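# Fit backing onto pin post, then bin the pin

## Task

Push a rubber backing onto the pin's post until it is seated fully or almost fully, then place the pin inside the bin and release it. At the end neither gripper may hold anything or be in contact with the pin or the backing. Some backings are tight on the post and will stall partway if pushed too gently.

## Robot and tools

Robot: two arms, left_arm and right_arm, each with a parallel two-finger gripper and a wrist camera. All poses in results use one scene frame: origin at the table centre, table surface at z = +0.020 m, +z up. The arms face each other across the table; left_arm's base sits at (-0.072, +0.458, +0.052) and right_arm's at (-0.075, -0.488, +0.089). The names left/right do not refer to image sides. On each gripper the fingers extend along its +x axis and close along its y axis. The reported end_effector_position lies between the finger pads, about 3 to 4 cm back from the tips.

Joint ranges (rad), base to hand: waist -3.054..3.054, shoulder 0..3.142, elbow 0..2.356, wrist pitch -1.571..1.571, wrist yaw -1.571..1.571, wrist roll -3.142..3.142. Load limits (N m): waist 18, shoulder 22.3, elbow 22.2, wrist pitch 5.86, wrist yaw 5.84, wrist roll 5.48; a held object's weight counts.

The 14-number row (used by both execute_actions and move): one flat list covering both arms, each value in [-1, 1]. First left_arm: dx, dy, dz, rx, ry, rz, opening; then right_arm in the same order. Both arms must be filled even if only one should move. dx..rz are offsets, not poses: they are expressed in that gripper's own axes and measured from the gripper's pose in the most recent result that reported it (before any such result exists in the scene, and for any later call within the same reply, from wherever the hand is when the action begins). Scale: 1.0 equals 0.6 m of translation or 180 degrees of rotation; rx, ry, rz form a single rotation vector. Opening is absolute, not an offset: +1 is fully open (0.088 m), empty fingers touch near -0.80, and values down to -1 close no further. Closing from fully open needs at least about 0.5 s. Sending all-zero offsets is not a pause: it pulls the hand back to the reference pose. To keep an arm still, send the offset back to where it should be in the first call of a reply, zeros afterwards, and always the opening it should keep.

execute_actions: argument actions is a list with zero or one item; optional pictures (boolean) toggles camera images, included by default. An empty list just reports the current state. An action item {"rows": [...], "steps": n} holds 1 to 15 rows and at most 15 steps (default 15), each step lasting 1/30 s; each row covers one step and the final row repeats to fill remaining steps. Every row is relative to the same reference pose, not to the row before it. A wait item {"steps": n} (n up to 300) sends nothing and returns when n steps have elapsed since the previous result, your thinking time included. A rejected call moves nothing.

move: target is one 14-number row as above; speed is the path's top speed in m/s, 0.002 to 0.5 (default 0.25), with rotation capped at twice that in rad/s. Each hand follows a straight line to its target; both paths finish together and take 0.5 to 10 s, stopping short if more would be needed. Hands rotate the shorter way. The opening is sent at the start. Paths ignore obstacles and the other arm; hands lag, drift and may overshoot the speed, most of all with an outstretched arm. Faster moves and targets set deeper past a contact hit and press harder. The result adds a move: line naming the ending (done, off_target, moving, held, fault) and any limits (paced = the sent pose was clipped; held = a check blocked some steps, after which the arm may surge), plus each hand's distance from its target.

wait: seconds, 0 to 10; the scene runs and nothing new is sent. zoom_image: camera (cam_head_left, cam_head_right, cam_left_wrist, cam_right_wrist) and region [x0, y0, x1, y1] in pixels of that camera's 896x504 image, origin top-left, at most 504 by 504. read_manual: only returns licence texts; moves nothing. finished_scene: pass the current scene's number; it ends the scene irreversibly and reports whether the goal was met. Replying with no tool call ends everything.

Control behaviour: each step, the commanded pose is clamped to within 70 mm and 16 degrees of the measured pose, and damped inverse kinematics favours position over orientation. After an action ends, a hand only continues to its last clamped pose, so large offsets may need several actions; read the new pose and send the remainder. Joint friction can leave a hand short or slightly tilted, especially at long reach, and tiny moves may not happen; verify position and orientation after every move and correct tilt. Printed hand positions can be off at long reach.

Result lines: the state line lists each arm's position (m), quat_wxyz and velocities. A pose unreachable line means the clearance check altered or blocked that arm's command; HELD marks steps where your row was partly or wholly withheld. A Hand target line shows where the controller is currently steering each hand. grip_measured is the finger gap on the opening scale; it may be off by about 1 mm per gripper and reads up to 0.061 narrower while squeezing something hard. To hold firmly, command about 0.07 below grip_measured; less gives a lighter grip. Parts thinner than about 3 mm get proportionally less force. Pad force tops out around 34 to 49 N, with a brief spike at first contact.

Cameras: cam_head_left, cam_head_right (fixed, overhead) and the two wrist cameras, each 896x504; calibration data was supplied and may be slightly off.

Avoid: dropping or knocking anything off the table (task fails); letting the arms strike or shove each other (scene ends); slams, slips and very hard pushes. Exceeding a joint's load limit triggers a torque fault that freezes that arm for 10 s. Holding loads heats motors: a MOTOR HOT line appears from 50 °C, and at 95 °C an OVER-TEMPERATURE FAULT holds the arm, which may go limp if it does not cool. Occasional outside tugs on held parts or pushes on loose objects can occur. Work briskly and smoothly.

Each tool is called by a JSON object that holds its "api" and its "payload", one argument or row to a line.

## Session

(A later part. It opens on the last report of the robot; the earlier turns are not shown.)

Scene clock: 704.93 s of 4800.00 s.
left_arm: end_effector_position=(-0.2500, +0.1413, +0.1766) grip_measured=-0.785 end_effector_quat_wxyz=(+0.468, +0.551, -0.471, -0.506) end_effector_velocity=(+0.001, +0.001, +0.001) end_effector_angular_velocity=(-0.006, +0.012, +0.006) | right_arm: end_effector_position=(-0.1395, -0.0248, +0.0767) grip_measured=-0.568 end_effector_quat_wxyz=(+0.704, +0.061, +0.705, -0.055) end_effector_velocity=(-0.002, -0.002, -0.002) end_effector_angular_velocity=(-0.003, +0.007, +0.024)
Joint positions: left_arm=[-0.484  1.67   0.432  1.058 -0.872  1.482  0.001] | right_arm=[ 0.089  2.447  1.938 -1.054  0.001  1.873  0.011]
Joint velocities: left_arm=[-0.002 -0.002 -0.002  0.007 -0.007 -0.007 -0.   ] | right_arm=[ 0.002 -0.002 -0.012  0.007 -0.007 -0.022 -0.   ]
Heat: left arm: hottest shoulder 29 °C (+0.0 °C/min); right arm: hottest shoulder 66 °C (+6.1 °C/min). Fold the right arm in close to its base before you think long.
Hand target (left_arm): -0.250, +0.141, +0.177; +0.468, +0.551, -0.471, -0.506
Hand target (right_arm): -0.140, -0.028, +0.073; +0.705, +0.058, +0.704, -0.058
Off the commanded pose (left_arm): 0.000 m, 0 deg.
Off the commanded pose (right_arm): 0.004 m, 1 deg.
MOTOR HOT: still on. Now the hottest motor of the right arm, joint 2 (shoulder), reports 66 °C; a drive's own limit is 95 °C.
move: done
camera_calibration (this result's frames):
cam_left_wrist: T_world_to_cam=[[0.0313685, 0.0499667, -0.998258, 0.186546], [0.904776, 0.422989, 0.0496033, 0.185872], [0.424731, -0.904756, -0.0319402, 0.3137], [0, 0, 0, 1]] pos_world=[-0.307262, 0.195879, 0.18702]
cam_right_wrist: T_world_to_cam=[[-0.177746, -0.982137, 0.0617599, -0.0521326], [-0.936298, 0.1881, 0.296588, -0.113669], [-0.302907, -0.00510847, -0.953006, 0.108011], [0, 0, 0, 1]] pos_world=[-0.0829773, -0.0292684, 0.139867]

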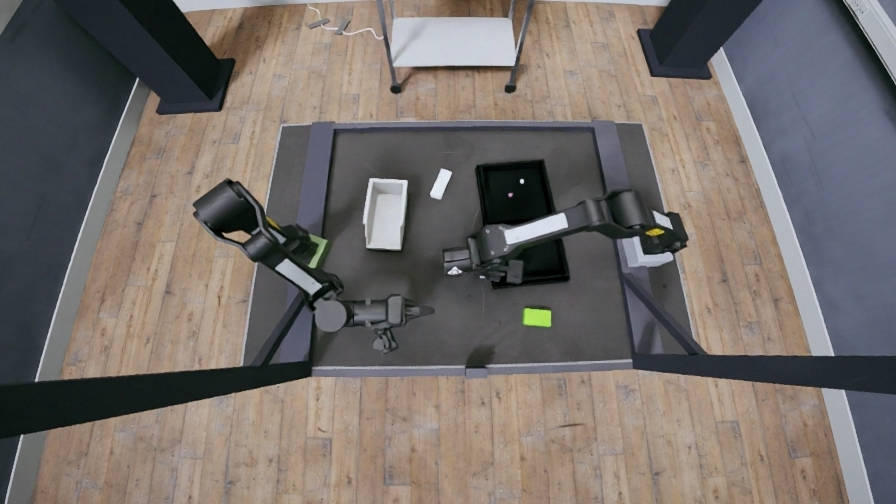

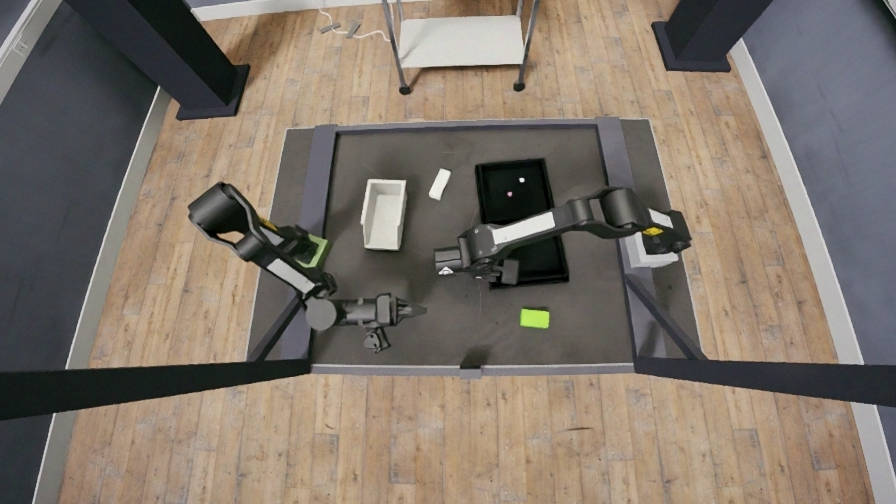

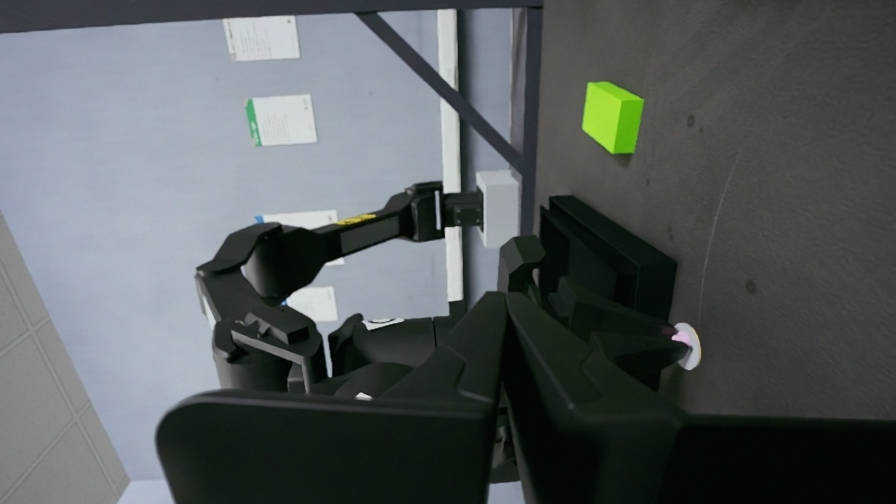

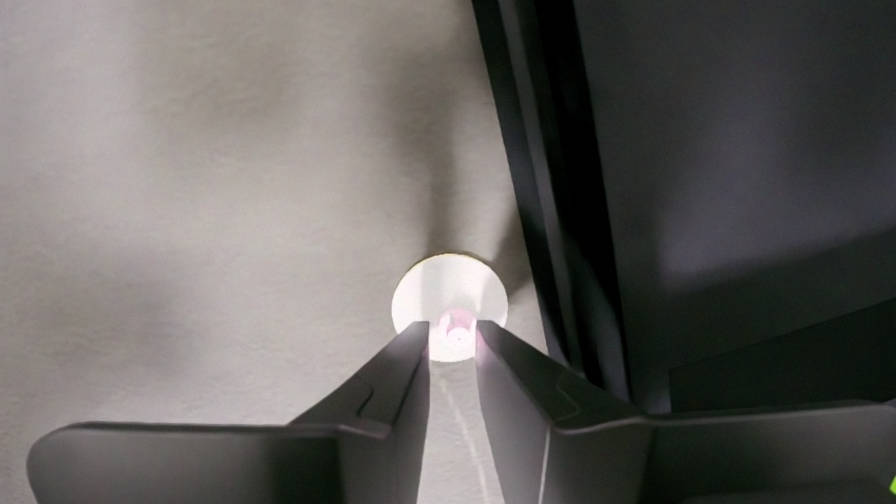

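{"api": "move", "payload": {
  "target": [0,0,0,0,0,0,-0.9,0.014,-0.007,0,0,0,0,-0.6],
  "speed": 0.02
}}

{"api": "execute_actions", "payload": {
  "actions": [
    {"rows":[[0,0,0,0,0,0,-0.9,0,0,0,0,0,0,-0.66],[0,0,0,0,0,0,-0.9,0,0,0,0,0,0,-0.66],[0,0,0,0,0,0,-0.9,0,0,0,0,0,0,-0.66],[0,0,0,0,0,0,-0.9,0,0,0,0,0,0,-0.69],[0,0,0,0,0,0,-0.9,0,0,0,0,0,0,-0.69],[0,0,0,0,0,0,-0.9,0,0,0,0,0,0,-0.74]],"steps":15}
  ]
}}

Scene clock: 708.77 s of 4800.00 s.
left_arm: end_effector_position=(-0.2500, +0.1413, +0.1766) grip_measured=-0.785 end_effector_quat_wxyz=(+0.468, +0.551, -0.471, -0.506) end_effector_velocity=(+0.002, -0.001, +0.000) end_effector_angular_velocity=(+0.000, +0.005, +0.010) | right_arm: end_effector_position=(-0.1394, -0.0248, +0.0722) grip_measured=-0.598 end_effector_quat_wxyz=(+0.703, +0.065, +0.706, -0.051) end_effector_velocity=(-0.002, -0.004, +0.002) end_effector_angular_velocity=(-0.010, +0.020, +0.020)
Joint positions: left_arm=[-0.484  1.67   0.432  1.058 -0.872  1.482  0.001] | right_arm=[ 0.089  2.442  1.91  -1.02   0.001  1.874  0.01 ]
Joint velocities: left_arm=[ 0.002 -0.002  0.002 -0.007 -0.007 -0.007 -0.   ] | right_arm=[-0.002 -0.012 -0.012 -0.007 -0.022 -0.022 -0.   ]
Heat: left arm: hottest shoulder 29 °C (+0.0 °C/min); right arm: hottest shoulder 66 °C (+6.0 °C/min). Fold the right arm in close to its base before you think long.
Hand target (left_arm): -0.250, +0.141, +0.177; +0.468, +0.551, -0.471, -0.506
Hand target (right_arm): -0.140, -0.029, +0.068; +0.704, +0.061, +0.705, -0.056
Off the commanded pose (left_arm): 0.000 m, 0 deg.
Off the commanded pose (right_arm): 0.006 m, 1 deg.
MOTOR HOT: still on. Now the hottest motor of the right arm, joint 2 (shoulder), reports 66 °C; a drive's own limit is 95 °C.
After step 90, 0.13 s passed at rest.
move: done
camera_calibration (this result's frames):
cam_left_wrist: T_world_to_cam=[[0.0313685, 0.0499667, -0.998258, 0.186546], [0.904776, 0.422989, 0.0496033, 0.185872], [0.424731, -0.904756, -0.0319402, 0.3137], [0, 0, 0, 1]] pos_world=[-0.307262, 0.195879, 0.18702]
cam_right_wrist: T_world_to_cam=[[-0.178031, -0.982707, 0.0509038, -0.0511316], [-0.935757, 0.185075, 0.300178, -0.112612], [-0.304408, 0.00580761, -0.952524, 0.103813], [0, 0, 0, 1]] pos_world=[-0.0828792, -0.0300087, 0.13529]

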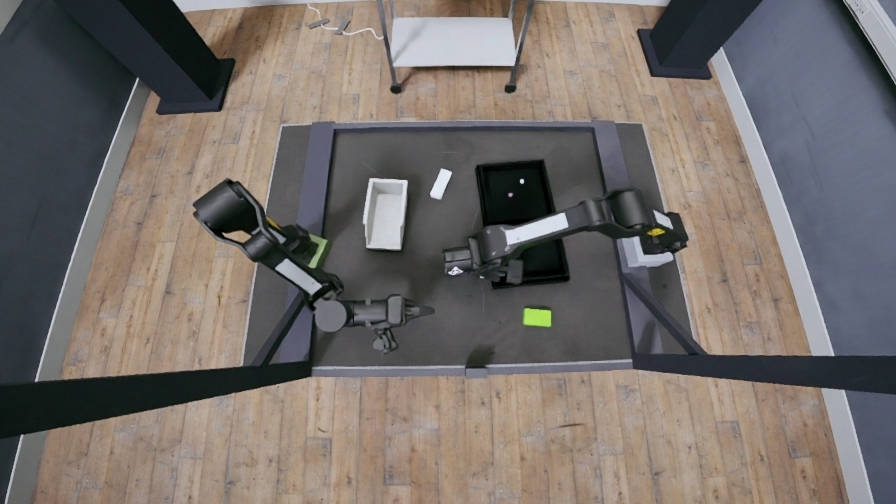

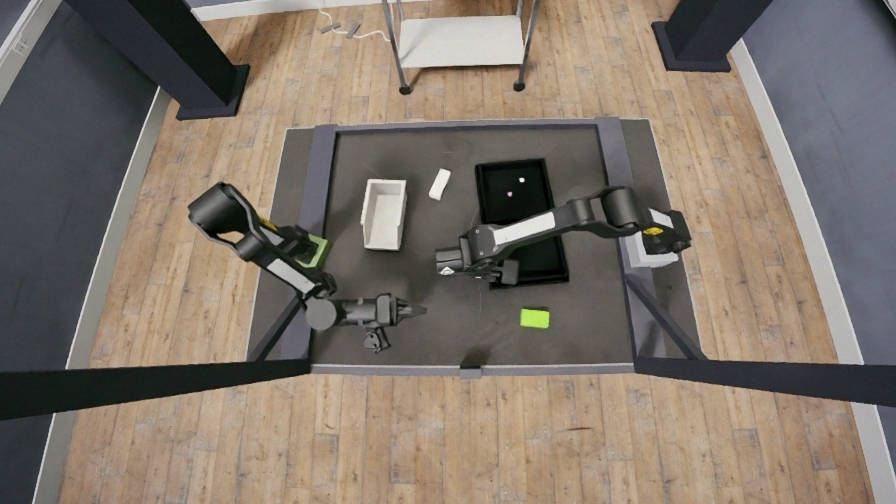

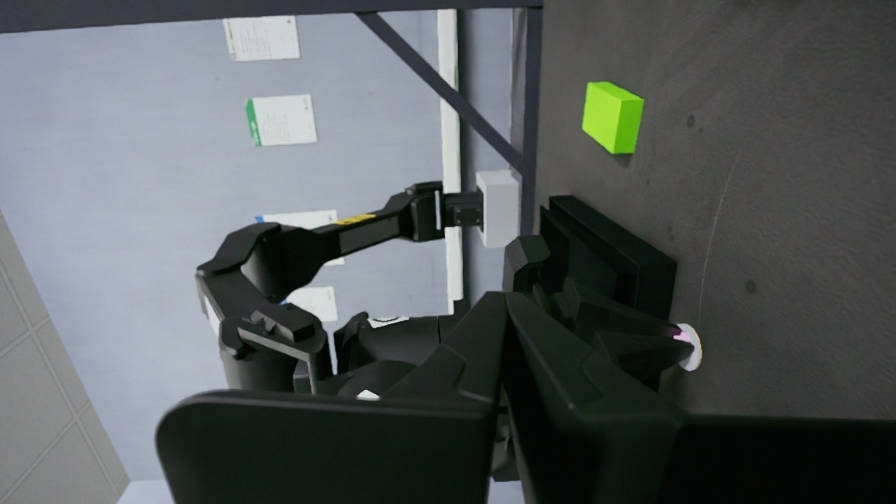

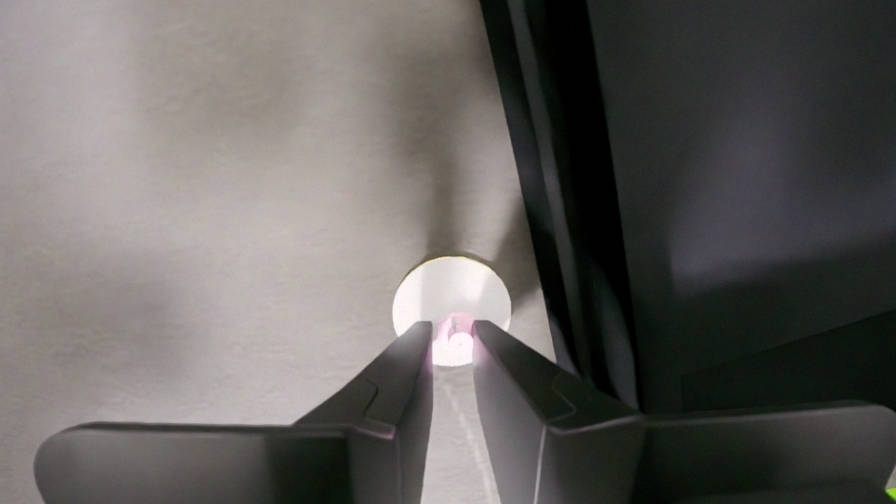

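Scene clock: 709.27 s of 4800.00 s.
left_arm: end_effector_position=(-0.2500, +0.1413, +0.1766) grip_measured=-0.785 end_effector_quat_wxyz=(+0.468, +0.551, -0.471, -0.506) end_effector_velocity=(+0.003, +0.000, -0.001) end_effector_angular_velocity=(+0.004, +0.001, +0.010) | right_arm: end_effector_position=(-0.1396, -0.0252, +0.0727) grip_measured=-0.726 end_effector_quat_wxyz=(+0.704, +0.065, +0.706, -0.052) end_effector_velocity=(-0.002, -0.002, +0.000) end_effector_angular_velocity=(-0.008, +0.006, +0.010)
Joint positions: left_arm=[-0.484  1.67   0.432  1.058 -0.872  1.482  0.001] | right_arm=[ 0.089  2.44   1.91  -1.022  0.001  1.874  0.003]
Joint velocities: left_arm=[ 0.002 -0.002 -0.002 -0.007 -0.007 -0.007  0.   ] | right_arm=[ 0.002 -0.002 -0.002 -0.007 -0.007 -0.007 -0.002]
Heat: left arm: hottest shoulder 29 °C (+0.0 °C/min); right arm: hottest shoulder 66 °C (+6.1 °C/min). Fold the right arm in close to its base before you think long.
Hand target (left_arm): -0.250, +0.141, +0.177; +0.468, +0.551, -0.471, -0.506
Hand target (right_arm): -0.139, -0.025, +0.072; +0.704, +0.065, +0.706, -0.051
Off the commanded pose (left_arm): 0.000 m, 0 deg.
Off the commanded pose (right_arm): 0.001 m, 0 deg.
MOTOR HOT: still on. Now the hottest motor of the right arm, joint 2 (shoulder), reports 66 °C; a drive's own limit is 95 °C.
Steps of this call (steps 1 to 15: all 15 steps of this action). Readings (end_effector_position):
1: left_arm (-0.2500, +0.1413, +0.1766) | right_arm (-0.1395, -0.0248, +0.0724)
2: left_arm (-0.2500, +0.1413, +0.1766) | right_arm (-0.1394, -0.0250, +0.0724)
4: left_arm (-0.2500, +0.1413, +0.1766) | right_arm (-0.1396, -0.0252, +0.0724)
8: left_arm (-0.2500, +0.1413, +0.1766) | right_arm (-0.1396, -0.0251, +0.0726)
15: the state above
camera_calibration (this result's frames):
cam_left_wrist: T_world_to_cam=[[0.0313685, 0.0499667, -0.998258, 0.186546], [0.904776, 0.422989, 0.0496033, 0.185872], [0.424731, -0.904756, -0.0319402, 0.3137], [0, 0, 0, 1]] pos_world=[-0.307262, 0.195879, 0.18702]
cam_right_wrist: T_world_to_cam=[[-0.177662, -0.982736, 0.0516278, -0.0514789], [-0.935859, 0.184945, 0.29994, -0.112838], [-0.30431, 0.00497166, -0.95256, 0.104248], [0, 0, 0, 1]] pos_world=[-0.0830223, -0.0302398, 0.135805]

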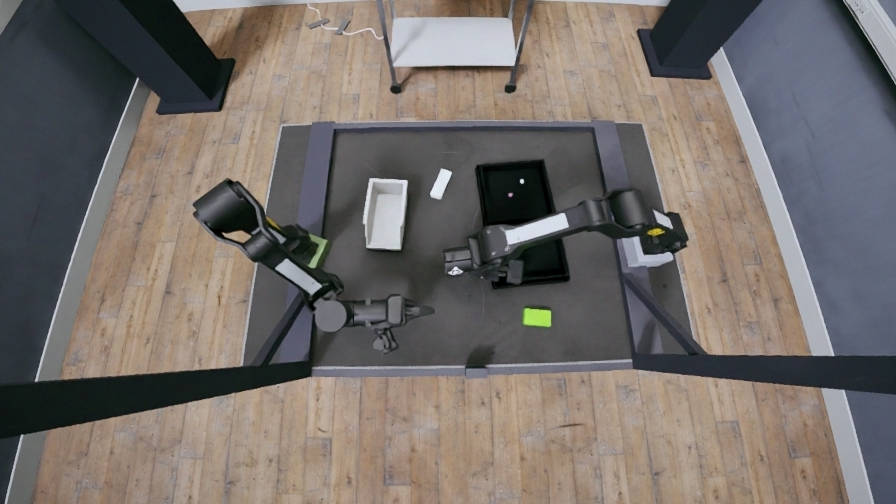

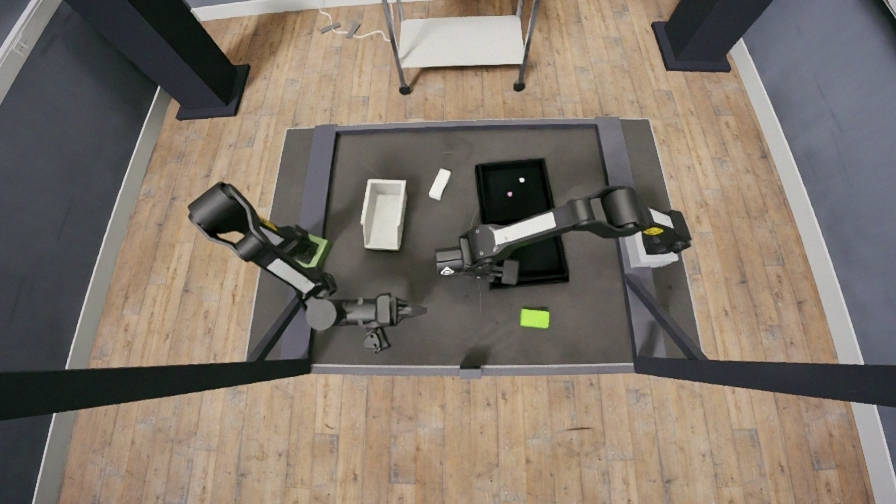

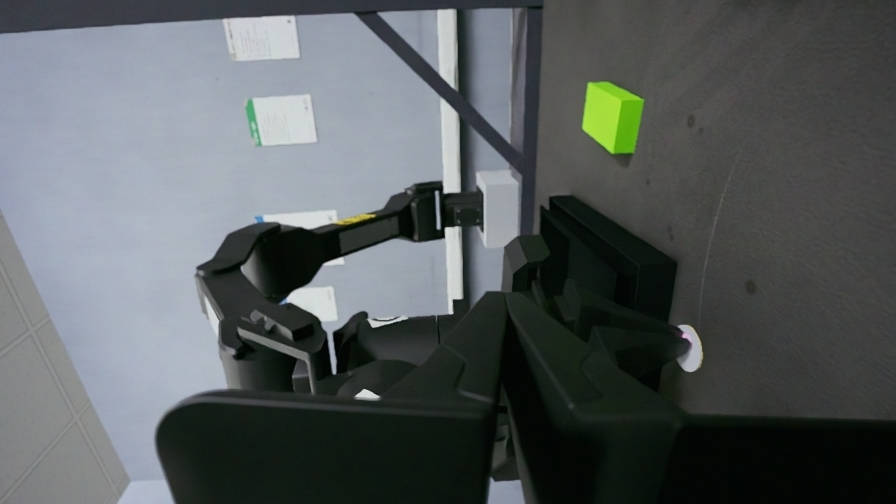

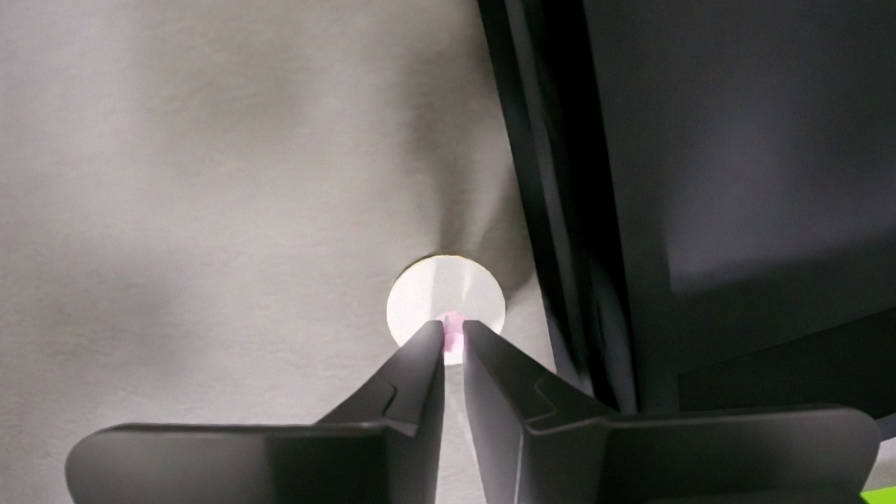

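{"api": "move", "payload": {
  "target": [0,0,0,0,0,0,-0.9,-0.03,0.004,0,0,0,0,-0.78],
  "speed": 0.02
}}

{"api": "zoom_image", "payload": {
  "camera": "cam_right_wrist",
  "region": [370,230,530,370]
}}

Scene clock: 712.10 s of 4800.00 s.
left_arm: end_effector_position=(-0.2500, +0.1413, +0.1766) grip_measured=-0.785 end_effector_quat_wxyz=(+0.468, +0.551, -0.471, -0.506) end_effector_velocity=(-0.000, +0.002, -0.001) end_effector_angular_velocity=(+0.005, +0.017, -0.007) | right_arm: end_effector_position=(-0.1394, -0.0262, +0.0828) grip_measured=-0.754 end_effector_quat_wxyz=(+0.705, +0.059, +0.705, -0.058) end_effector_velocity=(+0.000, -0.000, +0.004) end_effector_angular_velocity=(+0.001, +0.008, +0.020)
Joint positions: left_arm=[-0.484  1.67   0.432  1.058 -0.872  1.482  0.001] | right_arm=[ 0.089  2.44   1.951 -1.08   0.001  1.874  0.002]
Joint velocities: left_arm=[-0.002 -0.007 -0.007 -0.007  0.007 -0.022 -0.   ] | right_arm=[-0.002 -0.007  0.002 -0.007 -0.007 -0.022 -0.   ]
Heat: left arm: hottest shoulder 29 °C (+0.0 °C/min); right arm: hottest shoulder 66 °C (+5.1 °C/min). Fold the right arm in close to its base before you think long.
Hand target (left_arm): -0.250, +0.141, +0.177; +0.468, +0.551, -0.471, -0.506
Hand target (right_arm): -0.139, -0.023, +0.091; +0.704, +0.065, +0.706, -0.052
Off the commanded pose (left_arm): 0.000 m, 0 deg.
Off the commanded pose (right_arm): 0.009 m, 1 deg.
MOTOR HOT: still on. Now the hottest motor of the right arm, joint 2 (shoulder), reports 66 °C; a drive's own limit is 95 °C.
move: off_target (right_arm)
camera_calibration (this result's frames):
cam_left_wrist: T_world_to_cam=[[0.0313685, 0.0499667, -0.998258, 0.186546], [0.904776, 0.422989, 0.0496033, 0.185872], [0.424731, -0.904756, -0.0319402, 0.3137], [0, 0, 0, 1]] pos_world=[-0.307262, 0.195879, 0.18702]
cam_right_wrist: T_world_to_cam=[[-0.177803, -0.98172, 0.0679092, -0.0543294], [-0.936561, 0.189999, 0.294541, -0.115047], [-0.302059, -0.0112308, -0.953223, 0.113819], [0, 0, 0, 1]] pos_world=[-0.0830279, -0.0301992, 0.146071]

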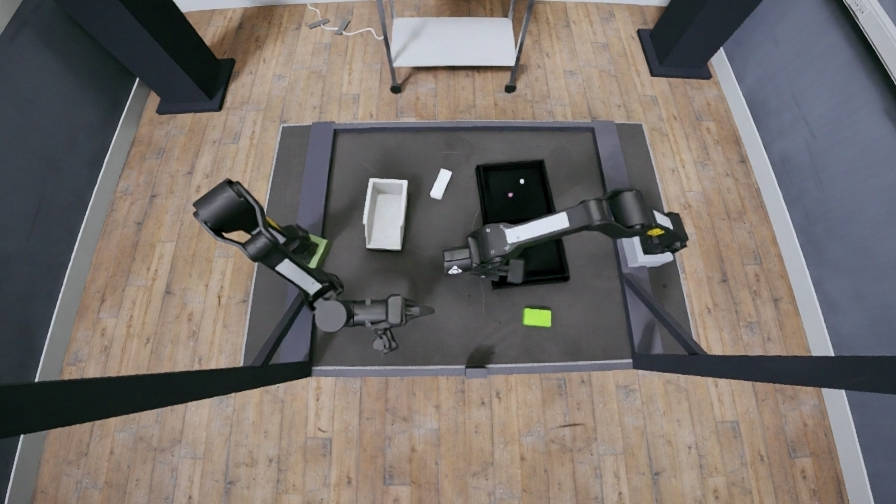

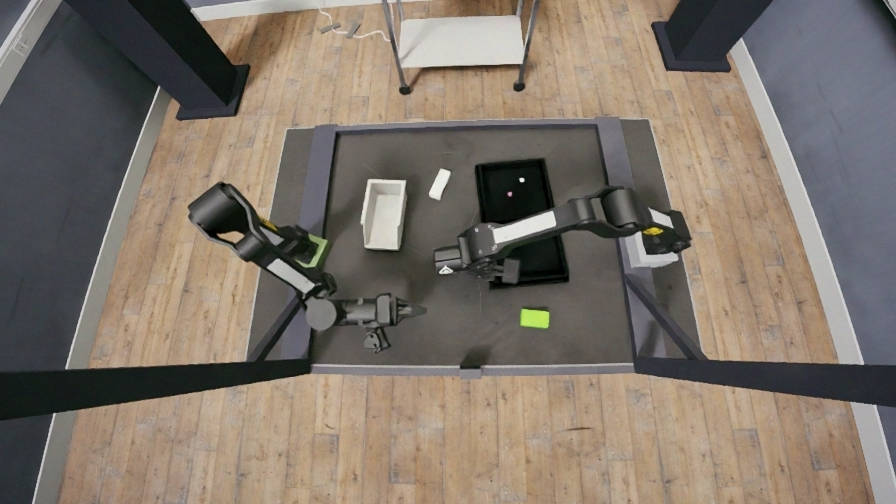

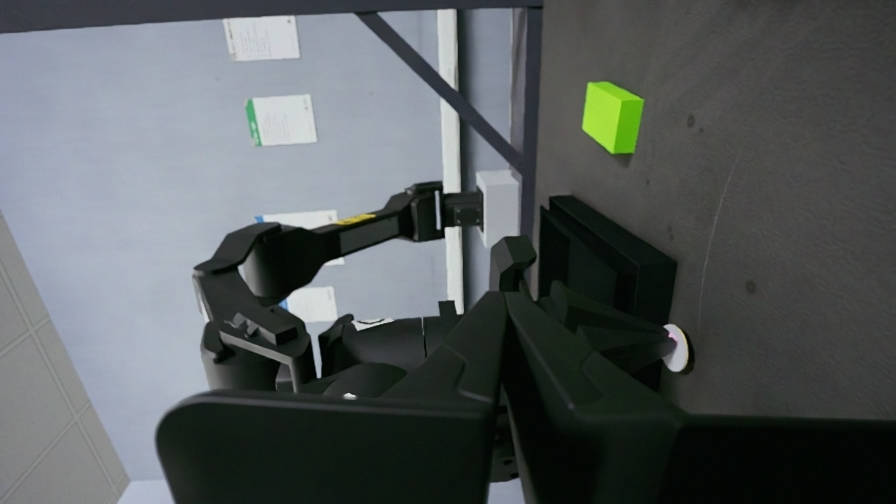

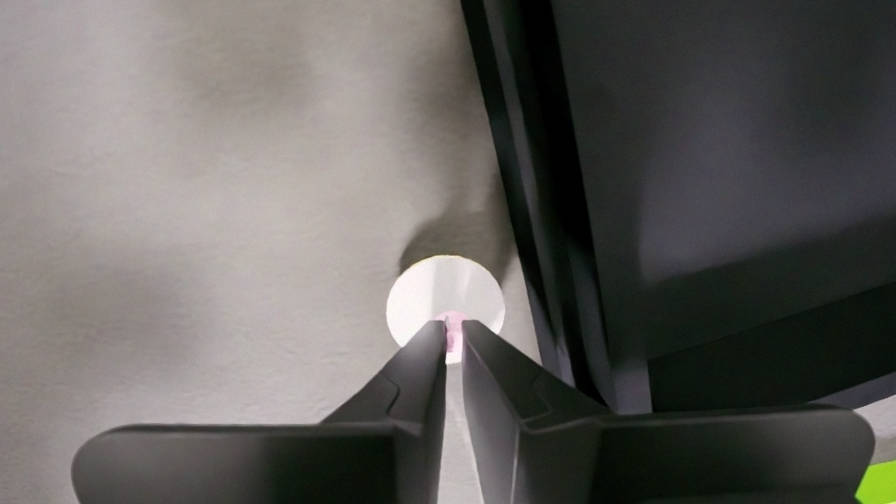

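Region (370, 230, 530, 370) of cam_right_wrist's 896x504 image, scaled by 3.150, with more detail than that image has; it fills the top 441 rows of this view, and the rest is white.

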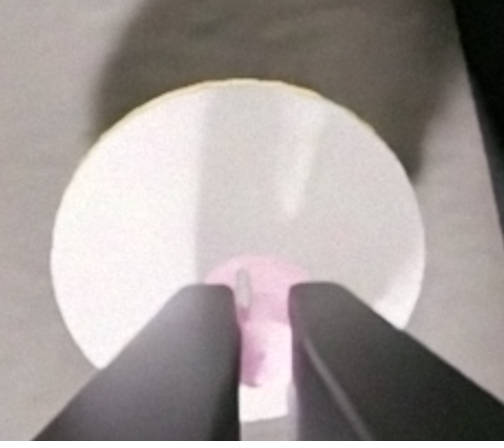

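{"api": "move", "payload": {
  "target": [0,0,0,0,0,0,-0.9,-0.01,0.03,0,-0.6,0,0,-0.78],
  "speed": 0.3
}}

{"api": "move", "payload": {
  "target": [0,0,0,0,0,0,-0.9,0,0,0,0,0.12,0,-0.78],
  "speed": 0.2
}}

Scene clock: 743.67 s of 4800.00 s.
left_arm: end_effector_position=(-0.2500, +0.1413, +0.1766) grip_measured=-0.785 end_effector_quat_wxyz=(+0.468, +0.551, -0.471, -0.506) end_effector_velocity=(-0.001, -0.001, +0.005) end_effector_angular_velocity=(-0.017, +0.028, -0.004) | right_arm: end_effector_position=(-0.1378, -0.0084, +0.0957) grip_measured=-0.754 end_effector_quat_wxyz=(+0.465, -0.532, +0.458, +0.539) end_effector_velocity=(+0.000, +0.000, +0.001) end_effector_angular_velocity=(-0.003, +0.007, +0.020)
Joint positions: left_arm=[-0.484  1.67   0.432  1.058 -0.872  1.482  0.001] | right_arm=[ 0.081  2.497  2.108 -1.166  0.001 -0.019  0.002]
Joint velocities: left_arm=[ 0.002 -0.002  0.002  0.022  0.007 -0.007 -0.   ] | right_arm=[-0.002  0.002  0.007 -0.007 -0.007 -0.022 -0.001]
Heat: left arm: hottest shoulder 29 °C (+0.0 °C/min); right arm: hottest shoulder 73 °C (+8.1 °C/min). Fold the right arm in close to its base before you think long.
Hand target (left_arm): -0.250, +0.141, +0.177; +0.468, +0.551, -0.471, -0.506
Hand target (right_arm): -0.136, -0.009, +0.089; -0.462, +0.536, -0.461, -0.536
Off the commanded pose (left_arm): 0.000 m, 0 deg.
Off the commanded pose (right_arm): 0.007 m, 1 deg.
MOTOR HOT: still on. Now the hottest motor of the right arm, joint 2 (shoulder), reports 73 °C; a drive's own limit is 95 °C.
After step 90, 24.90 s passed at rest.
move: done
camera_calibration (this result's frames):
cam_left_wrist: T_world_to_cam=[[0.0313685, 0.0499667, -0.998258, 0.186546], [0.904776, 0.422989, 0.0496033, 0.185872], [0.424731, -0.904756, -0.0319402, 0.3137], [0, 0, 0, 1]] pos_world=[-0.307262, 0.195879, 0.18702]
cam_right_wrist: T_world_to_cam=[[0.98874, 0.13198, 0.0705373, 0.132413], [0.10735, -0.953942, 0.280128, 0.0149159], [0.10426, -0.269401, -0.957368, 0.181044], [0, 0, 0, 1]] pos_world=[-0.151399, 0.0455265, 0.159807]

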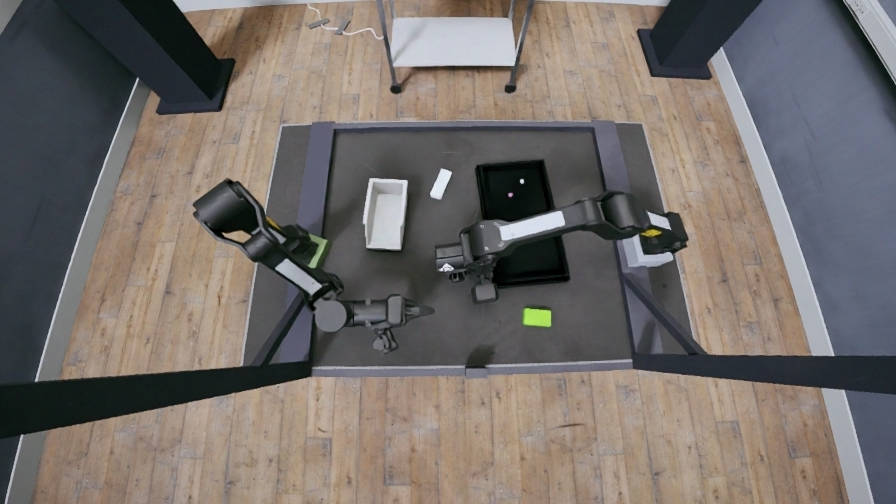

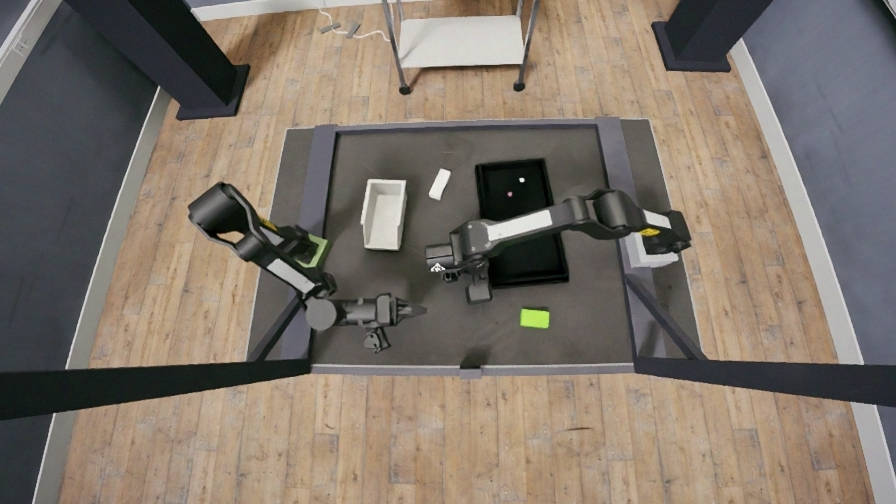

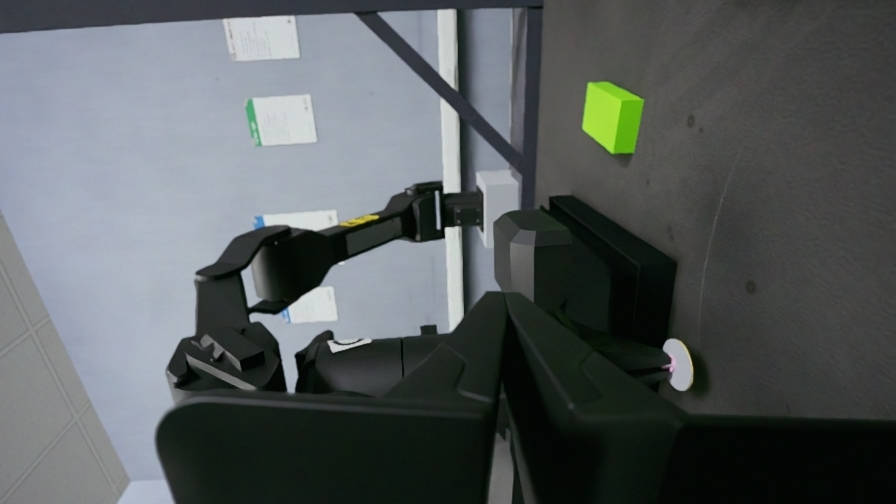

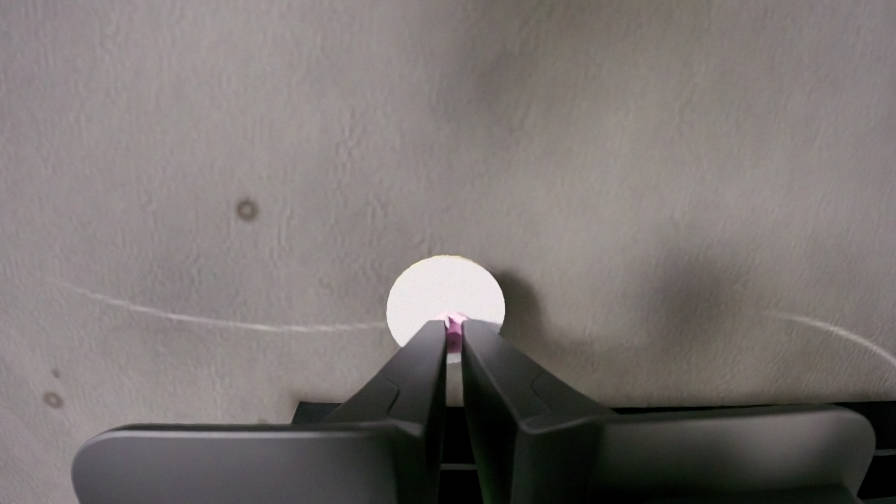

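Scene clock: 744.90 s of 4800.00 s.
left_arm: end_effector_position=(-0.2500, +0.1413, +0.1766) grip_measured=-0.785 end_effector_quat_wxyz=(+0.468, +0.551, -0.471, -0.506) end_effector_velocity=(-0.003, +0.002, -0.001) end_effector_angular_velocity=(+0.006, +0.003, -0.014) | right_arm: end_effector_position=(-0.1377, -0.0085, +0.1028) grip_measured=-0.754 end_effector_quat_wxyz=(+0.444, -0.555, +0.478, +0.515) end_effector_velocity=(+0.000, -0.002, +0.001) end_effector_angular_velocity=(-0.008, +0.007, +0.004)
Joint positions: left_arm=[-0.484  1.67   0.432  1.058 -0.872  1.482  0.001] | right_arm=[ 0.081  2.611  2.347 -1.381  0.002 -0.019  0.002]
Joint velocities: left_arm=[-0.007 -0.002 -0.002 -0.007  0.007 -0.007 -0.   ] | right_arm=[-0.002 -0.002 -0.002 -0.007 -0.007 -0.007 -0.   ]
Heat: left arm: hottest shoulder 29 °C (+0.0 °C/min); right arm: hottest shoulder 73 °C (+8.1 °C/min). Fold the right arm in close to its base before you think long.
Hand target (left_arm): -0.250, +0.141, +0.177; +0.468, +0.551, -0.471, -0.506
Hand target (right_arm): -0.138, -0.009, +0.096; -0.441, +0.559, -0.481, -0.511
Off the commanded pose (left_arm): 0.000 m, 0 deg.
Off the commanded pose (right_arm): 0.007 m, 16 deg; orientation clipped at the last step of the last action.
MOTOR HOT: still on. Now the hottest motor of the right arm, joint 2 (shoulder), reports 73 °C; a drive's own limit is 95 °C.
joint sent to its limit (right arm) — the command would take joint 3 (elbow) past its upper limit, so that joint was sent only as far as its limit.
move: off_target (right_arm); limits=paced
camera_calibration (this result's frames):
cam_left_wrist: T_world_to_cam=[[0.0313685, 0.0499667, -0.998258, 0.186546], [0.904776, 0.422989, 0.0496033, 0.185872], [0.424731, -0.904756, -0.0319402, 0.3137], [0, 0, 0, 1]] pos_world=[-0.307262, 0.195879, 0.18702]
cam_right_wrist: T_world_to_cam=[[0.987867, 0.138252, 0.0707454, 0.131709], [0.103404, -0.925419, 0.364564, 0.00383138], [0.115871, -0.352825, -0.928487, 0.185745], [0, 0, 0, 1]] pos_world=[-0.152029, 0.0508721, 0.161747]

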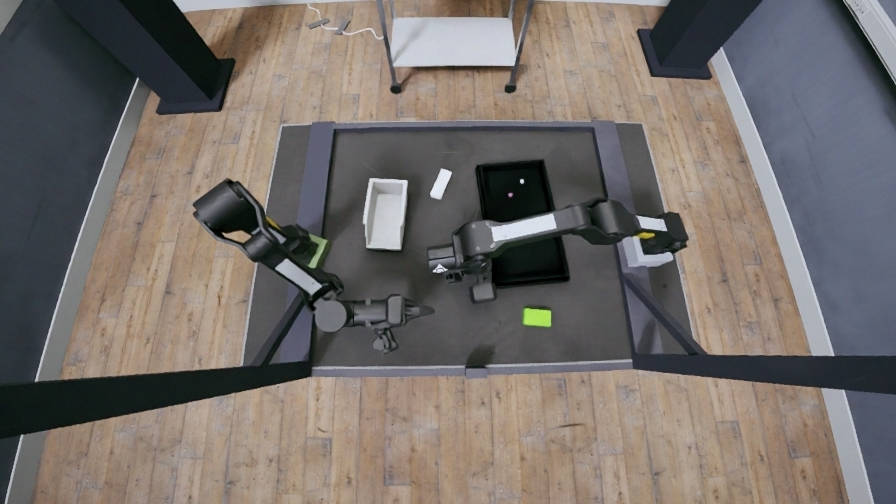

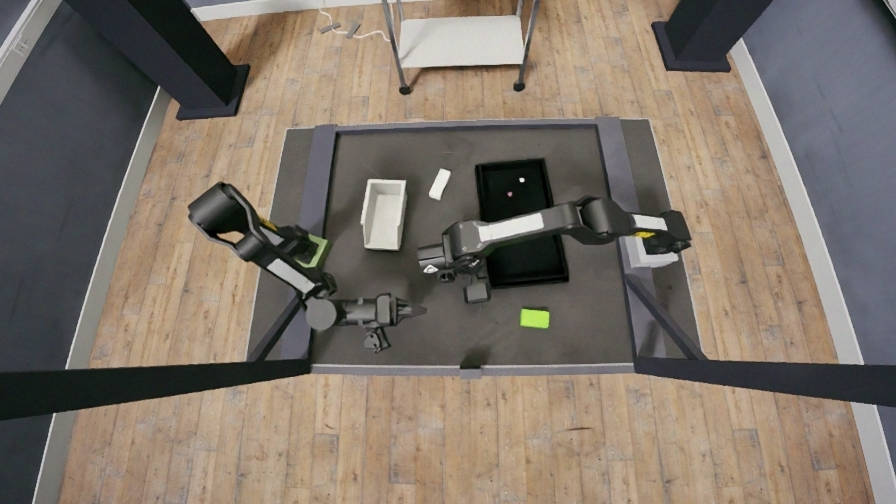

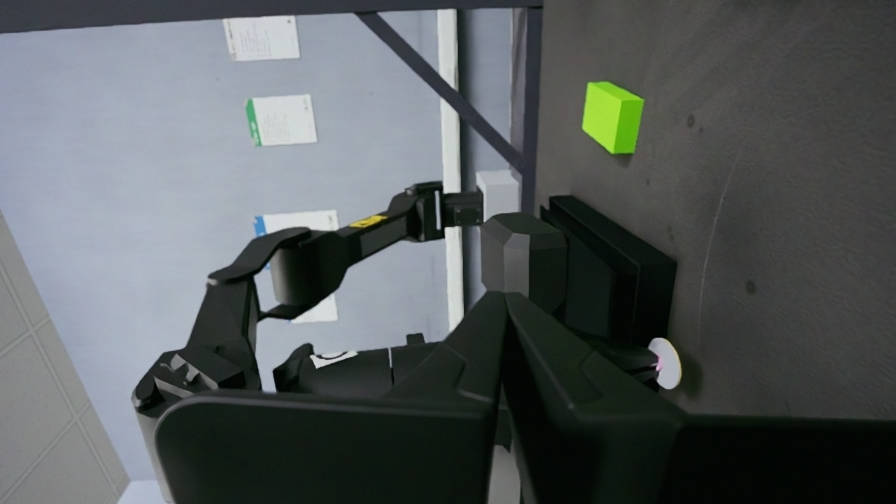

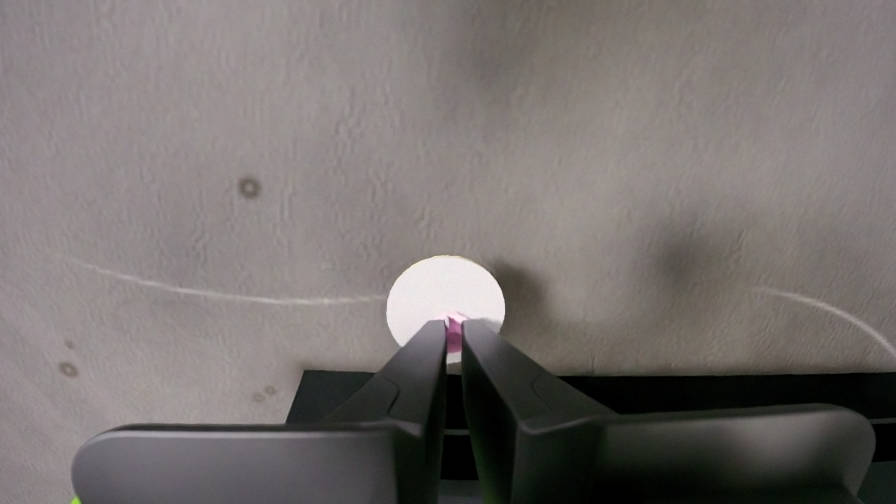

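{"api": "move", "payload": {
  "target": [0,0,0,0,0,0,-0.9,0.04,0,-0.035,0,0.03,0,-0.78],
  "speed": 0.04
}}

Scene clock: 749.47 s of 4800.00 s.
left_arm: end_effector_position=(-0.2500, +0.1413, +0.1766) grip_measured=-0.785 end_effector_quat_wxyz=(+0.468, +0.551, -0.471, -0.506) end_effector_velocity=(+0.001, +0.001, +0.001) end_effector_angular_velocity=(-0.006, -0.003, +0.004) | right_arm: end_effector_position=(-0.1349, -0.0291, +0.0819) grip_measured=-0.754 end_effector_quat_wxyz=(+0.422, -0.577, +0.498, +0.491) end_effector_velocity=(+0.002, -0.002, +0.001) end_effector_angular_velocity=(-0.006, -0.007, +0.006)
Joint positions: left_arm=[-0.484  1.67   0.432  1.058 -0.872  1.482  0.001] | right_arm=[ 0.081  2.611  2.255 -1.377  0.002 -0.019  0.002]
Joint velocities: left_arm=[-0.002 -0.002 -0.002  0.007 -0.007  0.007 -0.   ] | right_arm=[-0.002 -0.002 -0.002 -0.007  0.007 -0.007 -0.   ]
Heat: left arm: hottest shoulder 29 °C (+0.0 °C/min); right arm: hottest shoulder 72 °C (+8.1 °C/min). Fold the right arm in close to its base before you think long.
Hand target (left_arm): -0.250, +0.141, +0.177; +0.468, +0.551, -0.471, -0.506
Hand target (right_arm): -0.134, -0.031, +0.080; -0.421, +0.579, -0.499, -0.489
Off the commanded pose (left_arm): 0.000 m, 0 deg.
Off the commanded pose (right_arm): 0.002 m, 0 deg.
MOTOR HOT: still on. Now the hottest motor of the right arm, joint 2 (shoulder), reports 72 °C; a drive's own limit is 95 °C.
After step 90, 0.10 s passed at rest.
move: done
camera_calibration (this result's frames):
cam_left_wrist: T_world_to_cam=[[0.0313685, 0.0499667, -0.998258, 0.186546], [0.904776, 0.422989, 0.0496033, 0.185872], [0.424731, -0.904756, -0.0319402, 0.3137], [0, 0, 0, 1]] pos_world=[-0.307262, 0.195879, 0.18702]
cam_right_wrist: T_world_to_cam=[[0.987028, 0.144474, 0.0700166, 0.133455], [0.0986556, -0.88987, 0.44542, -0.0141134], [0.126657, -0.432735, -0.89258, 0.154897], [0, 0, 0, 1]] pos_world=[-0.149951, 0.0351897, 0.135201]

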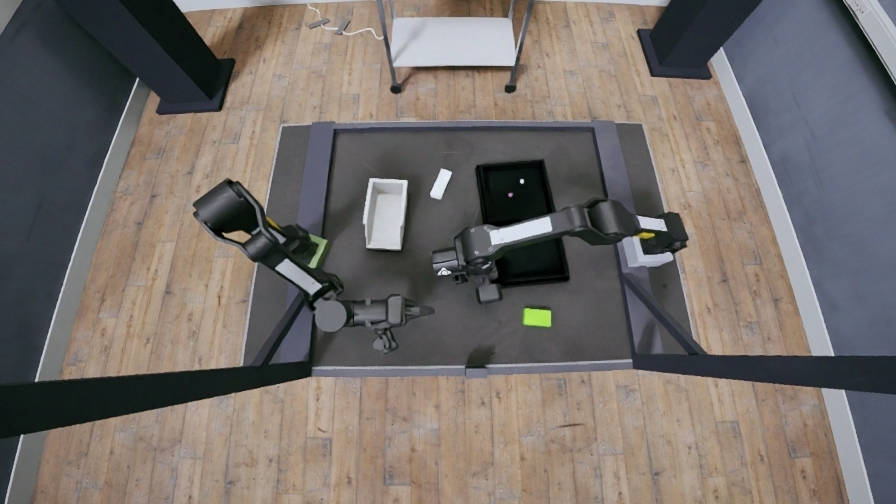

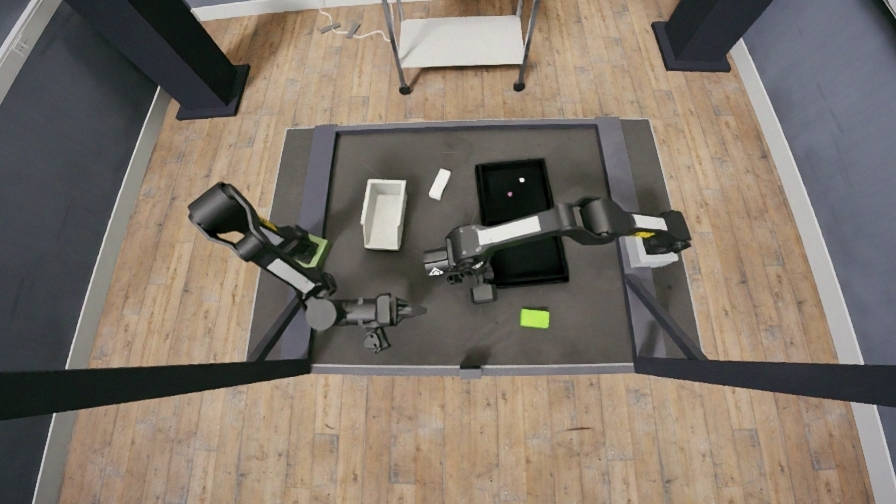

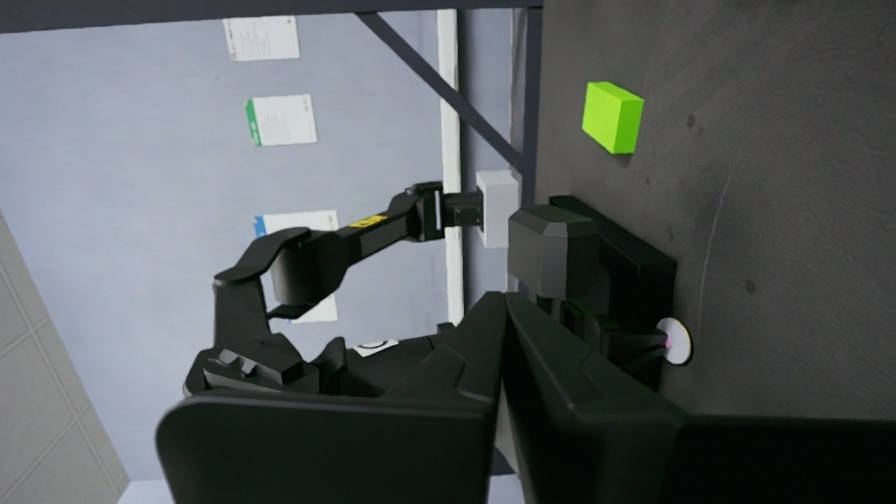

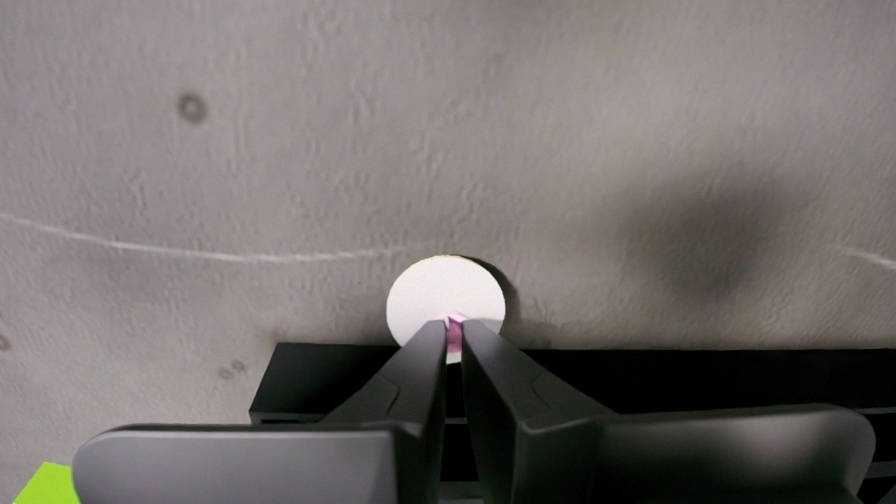

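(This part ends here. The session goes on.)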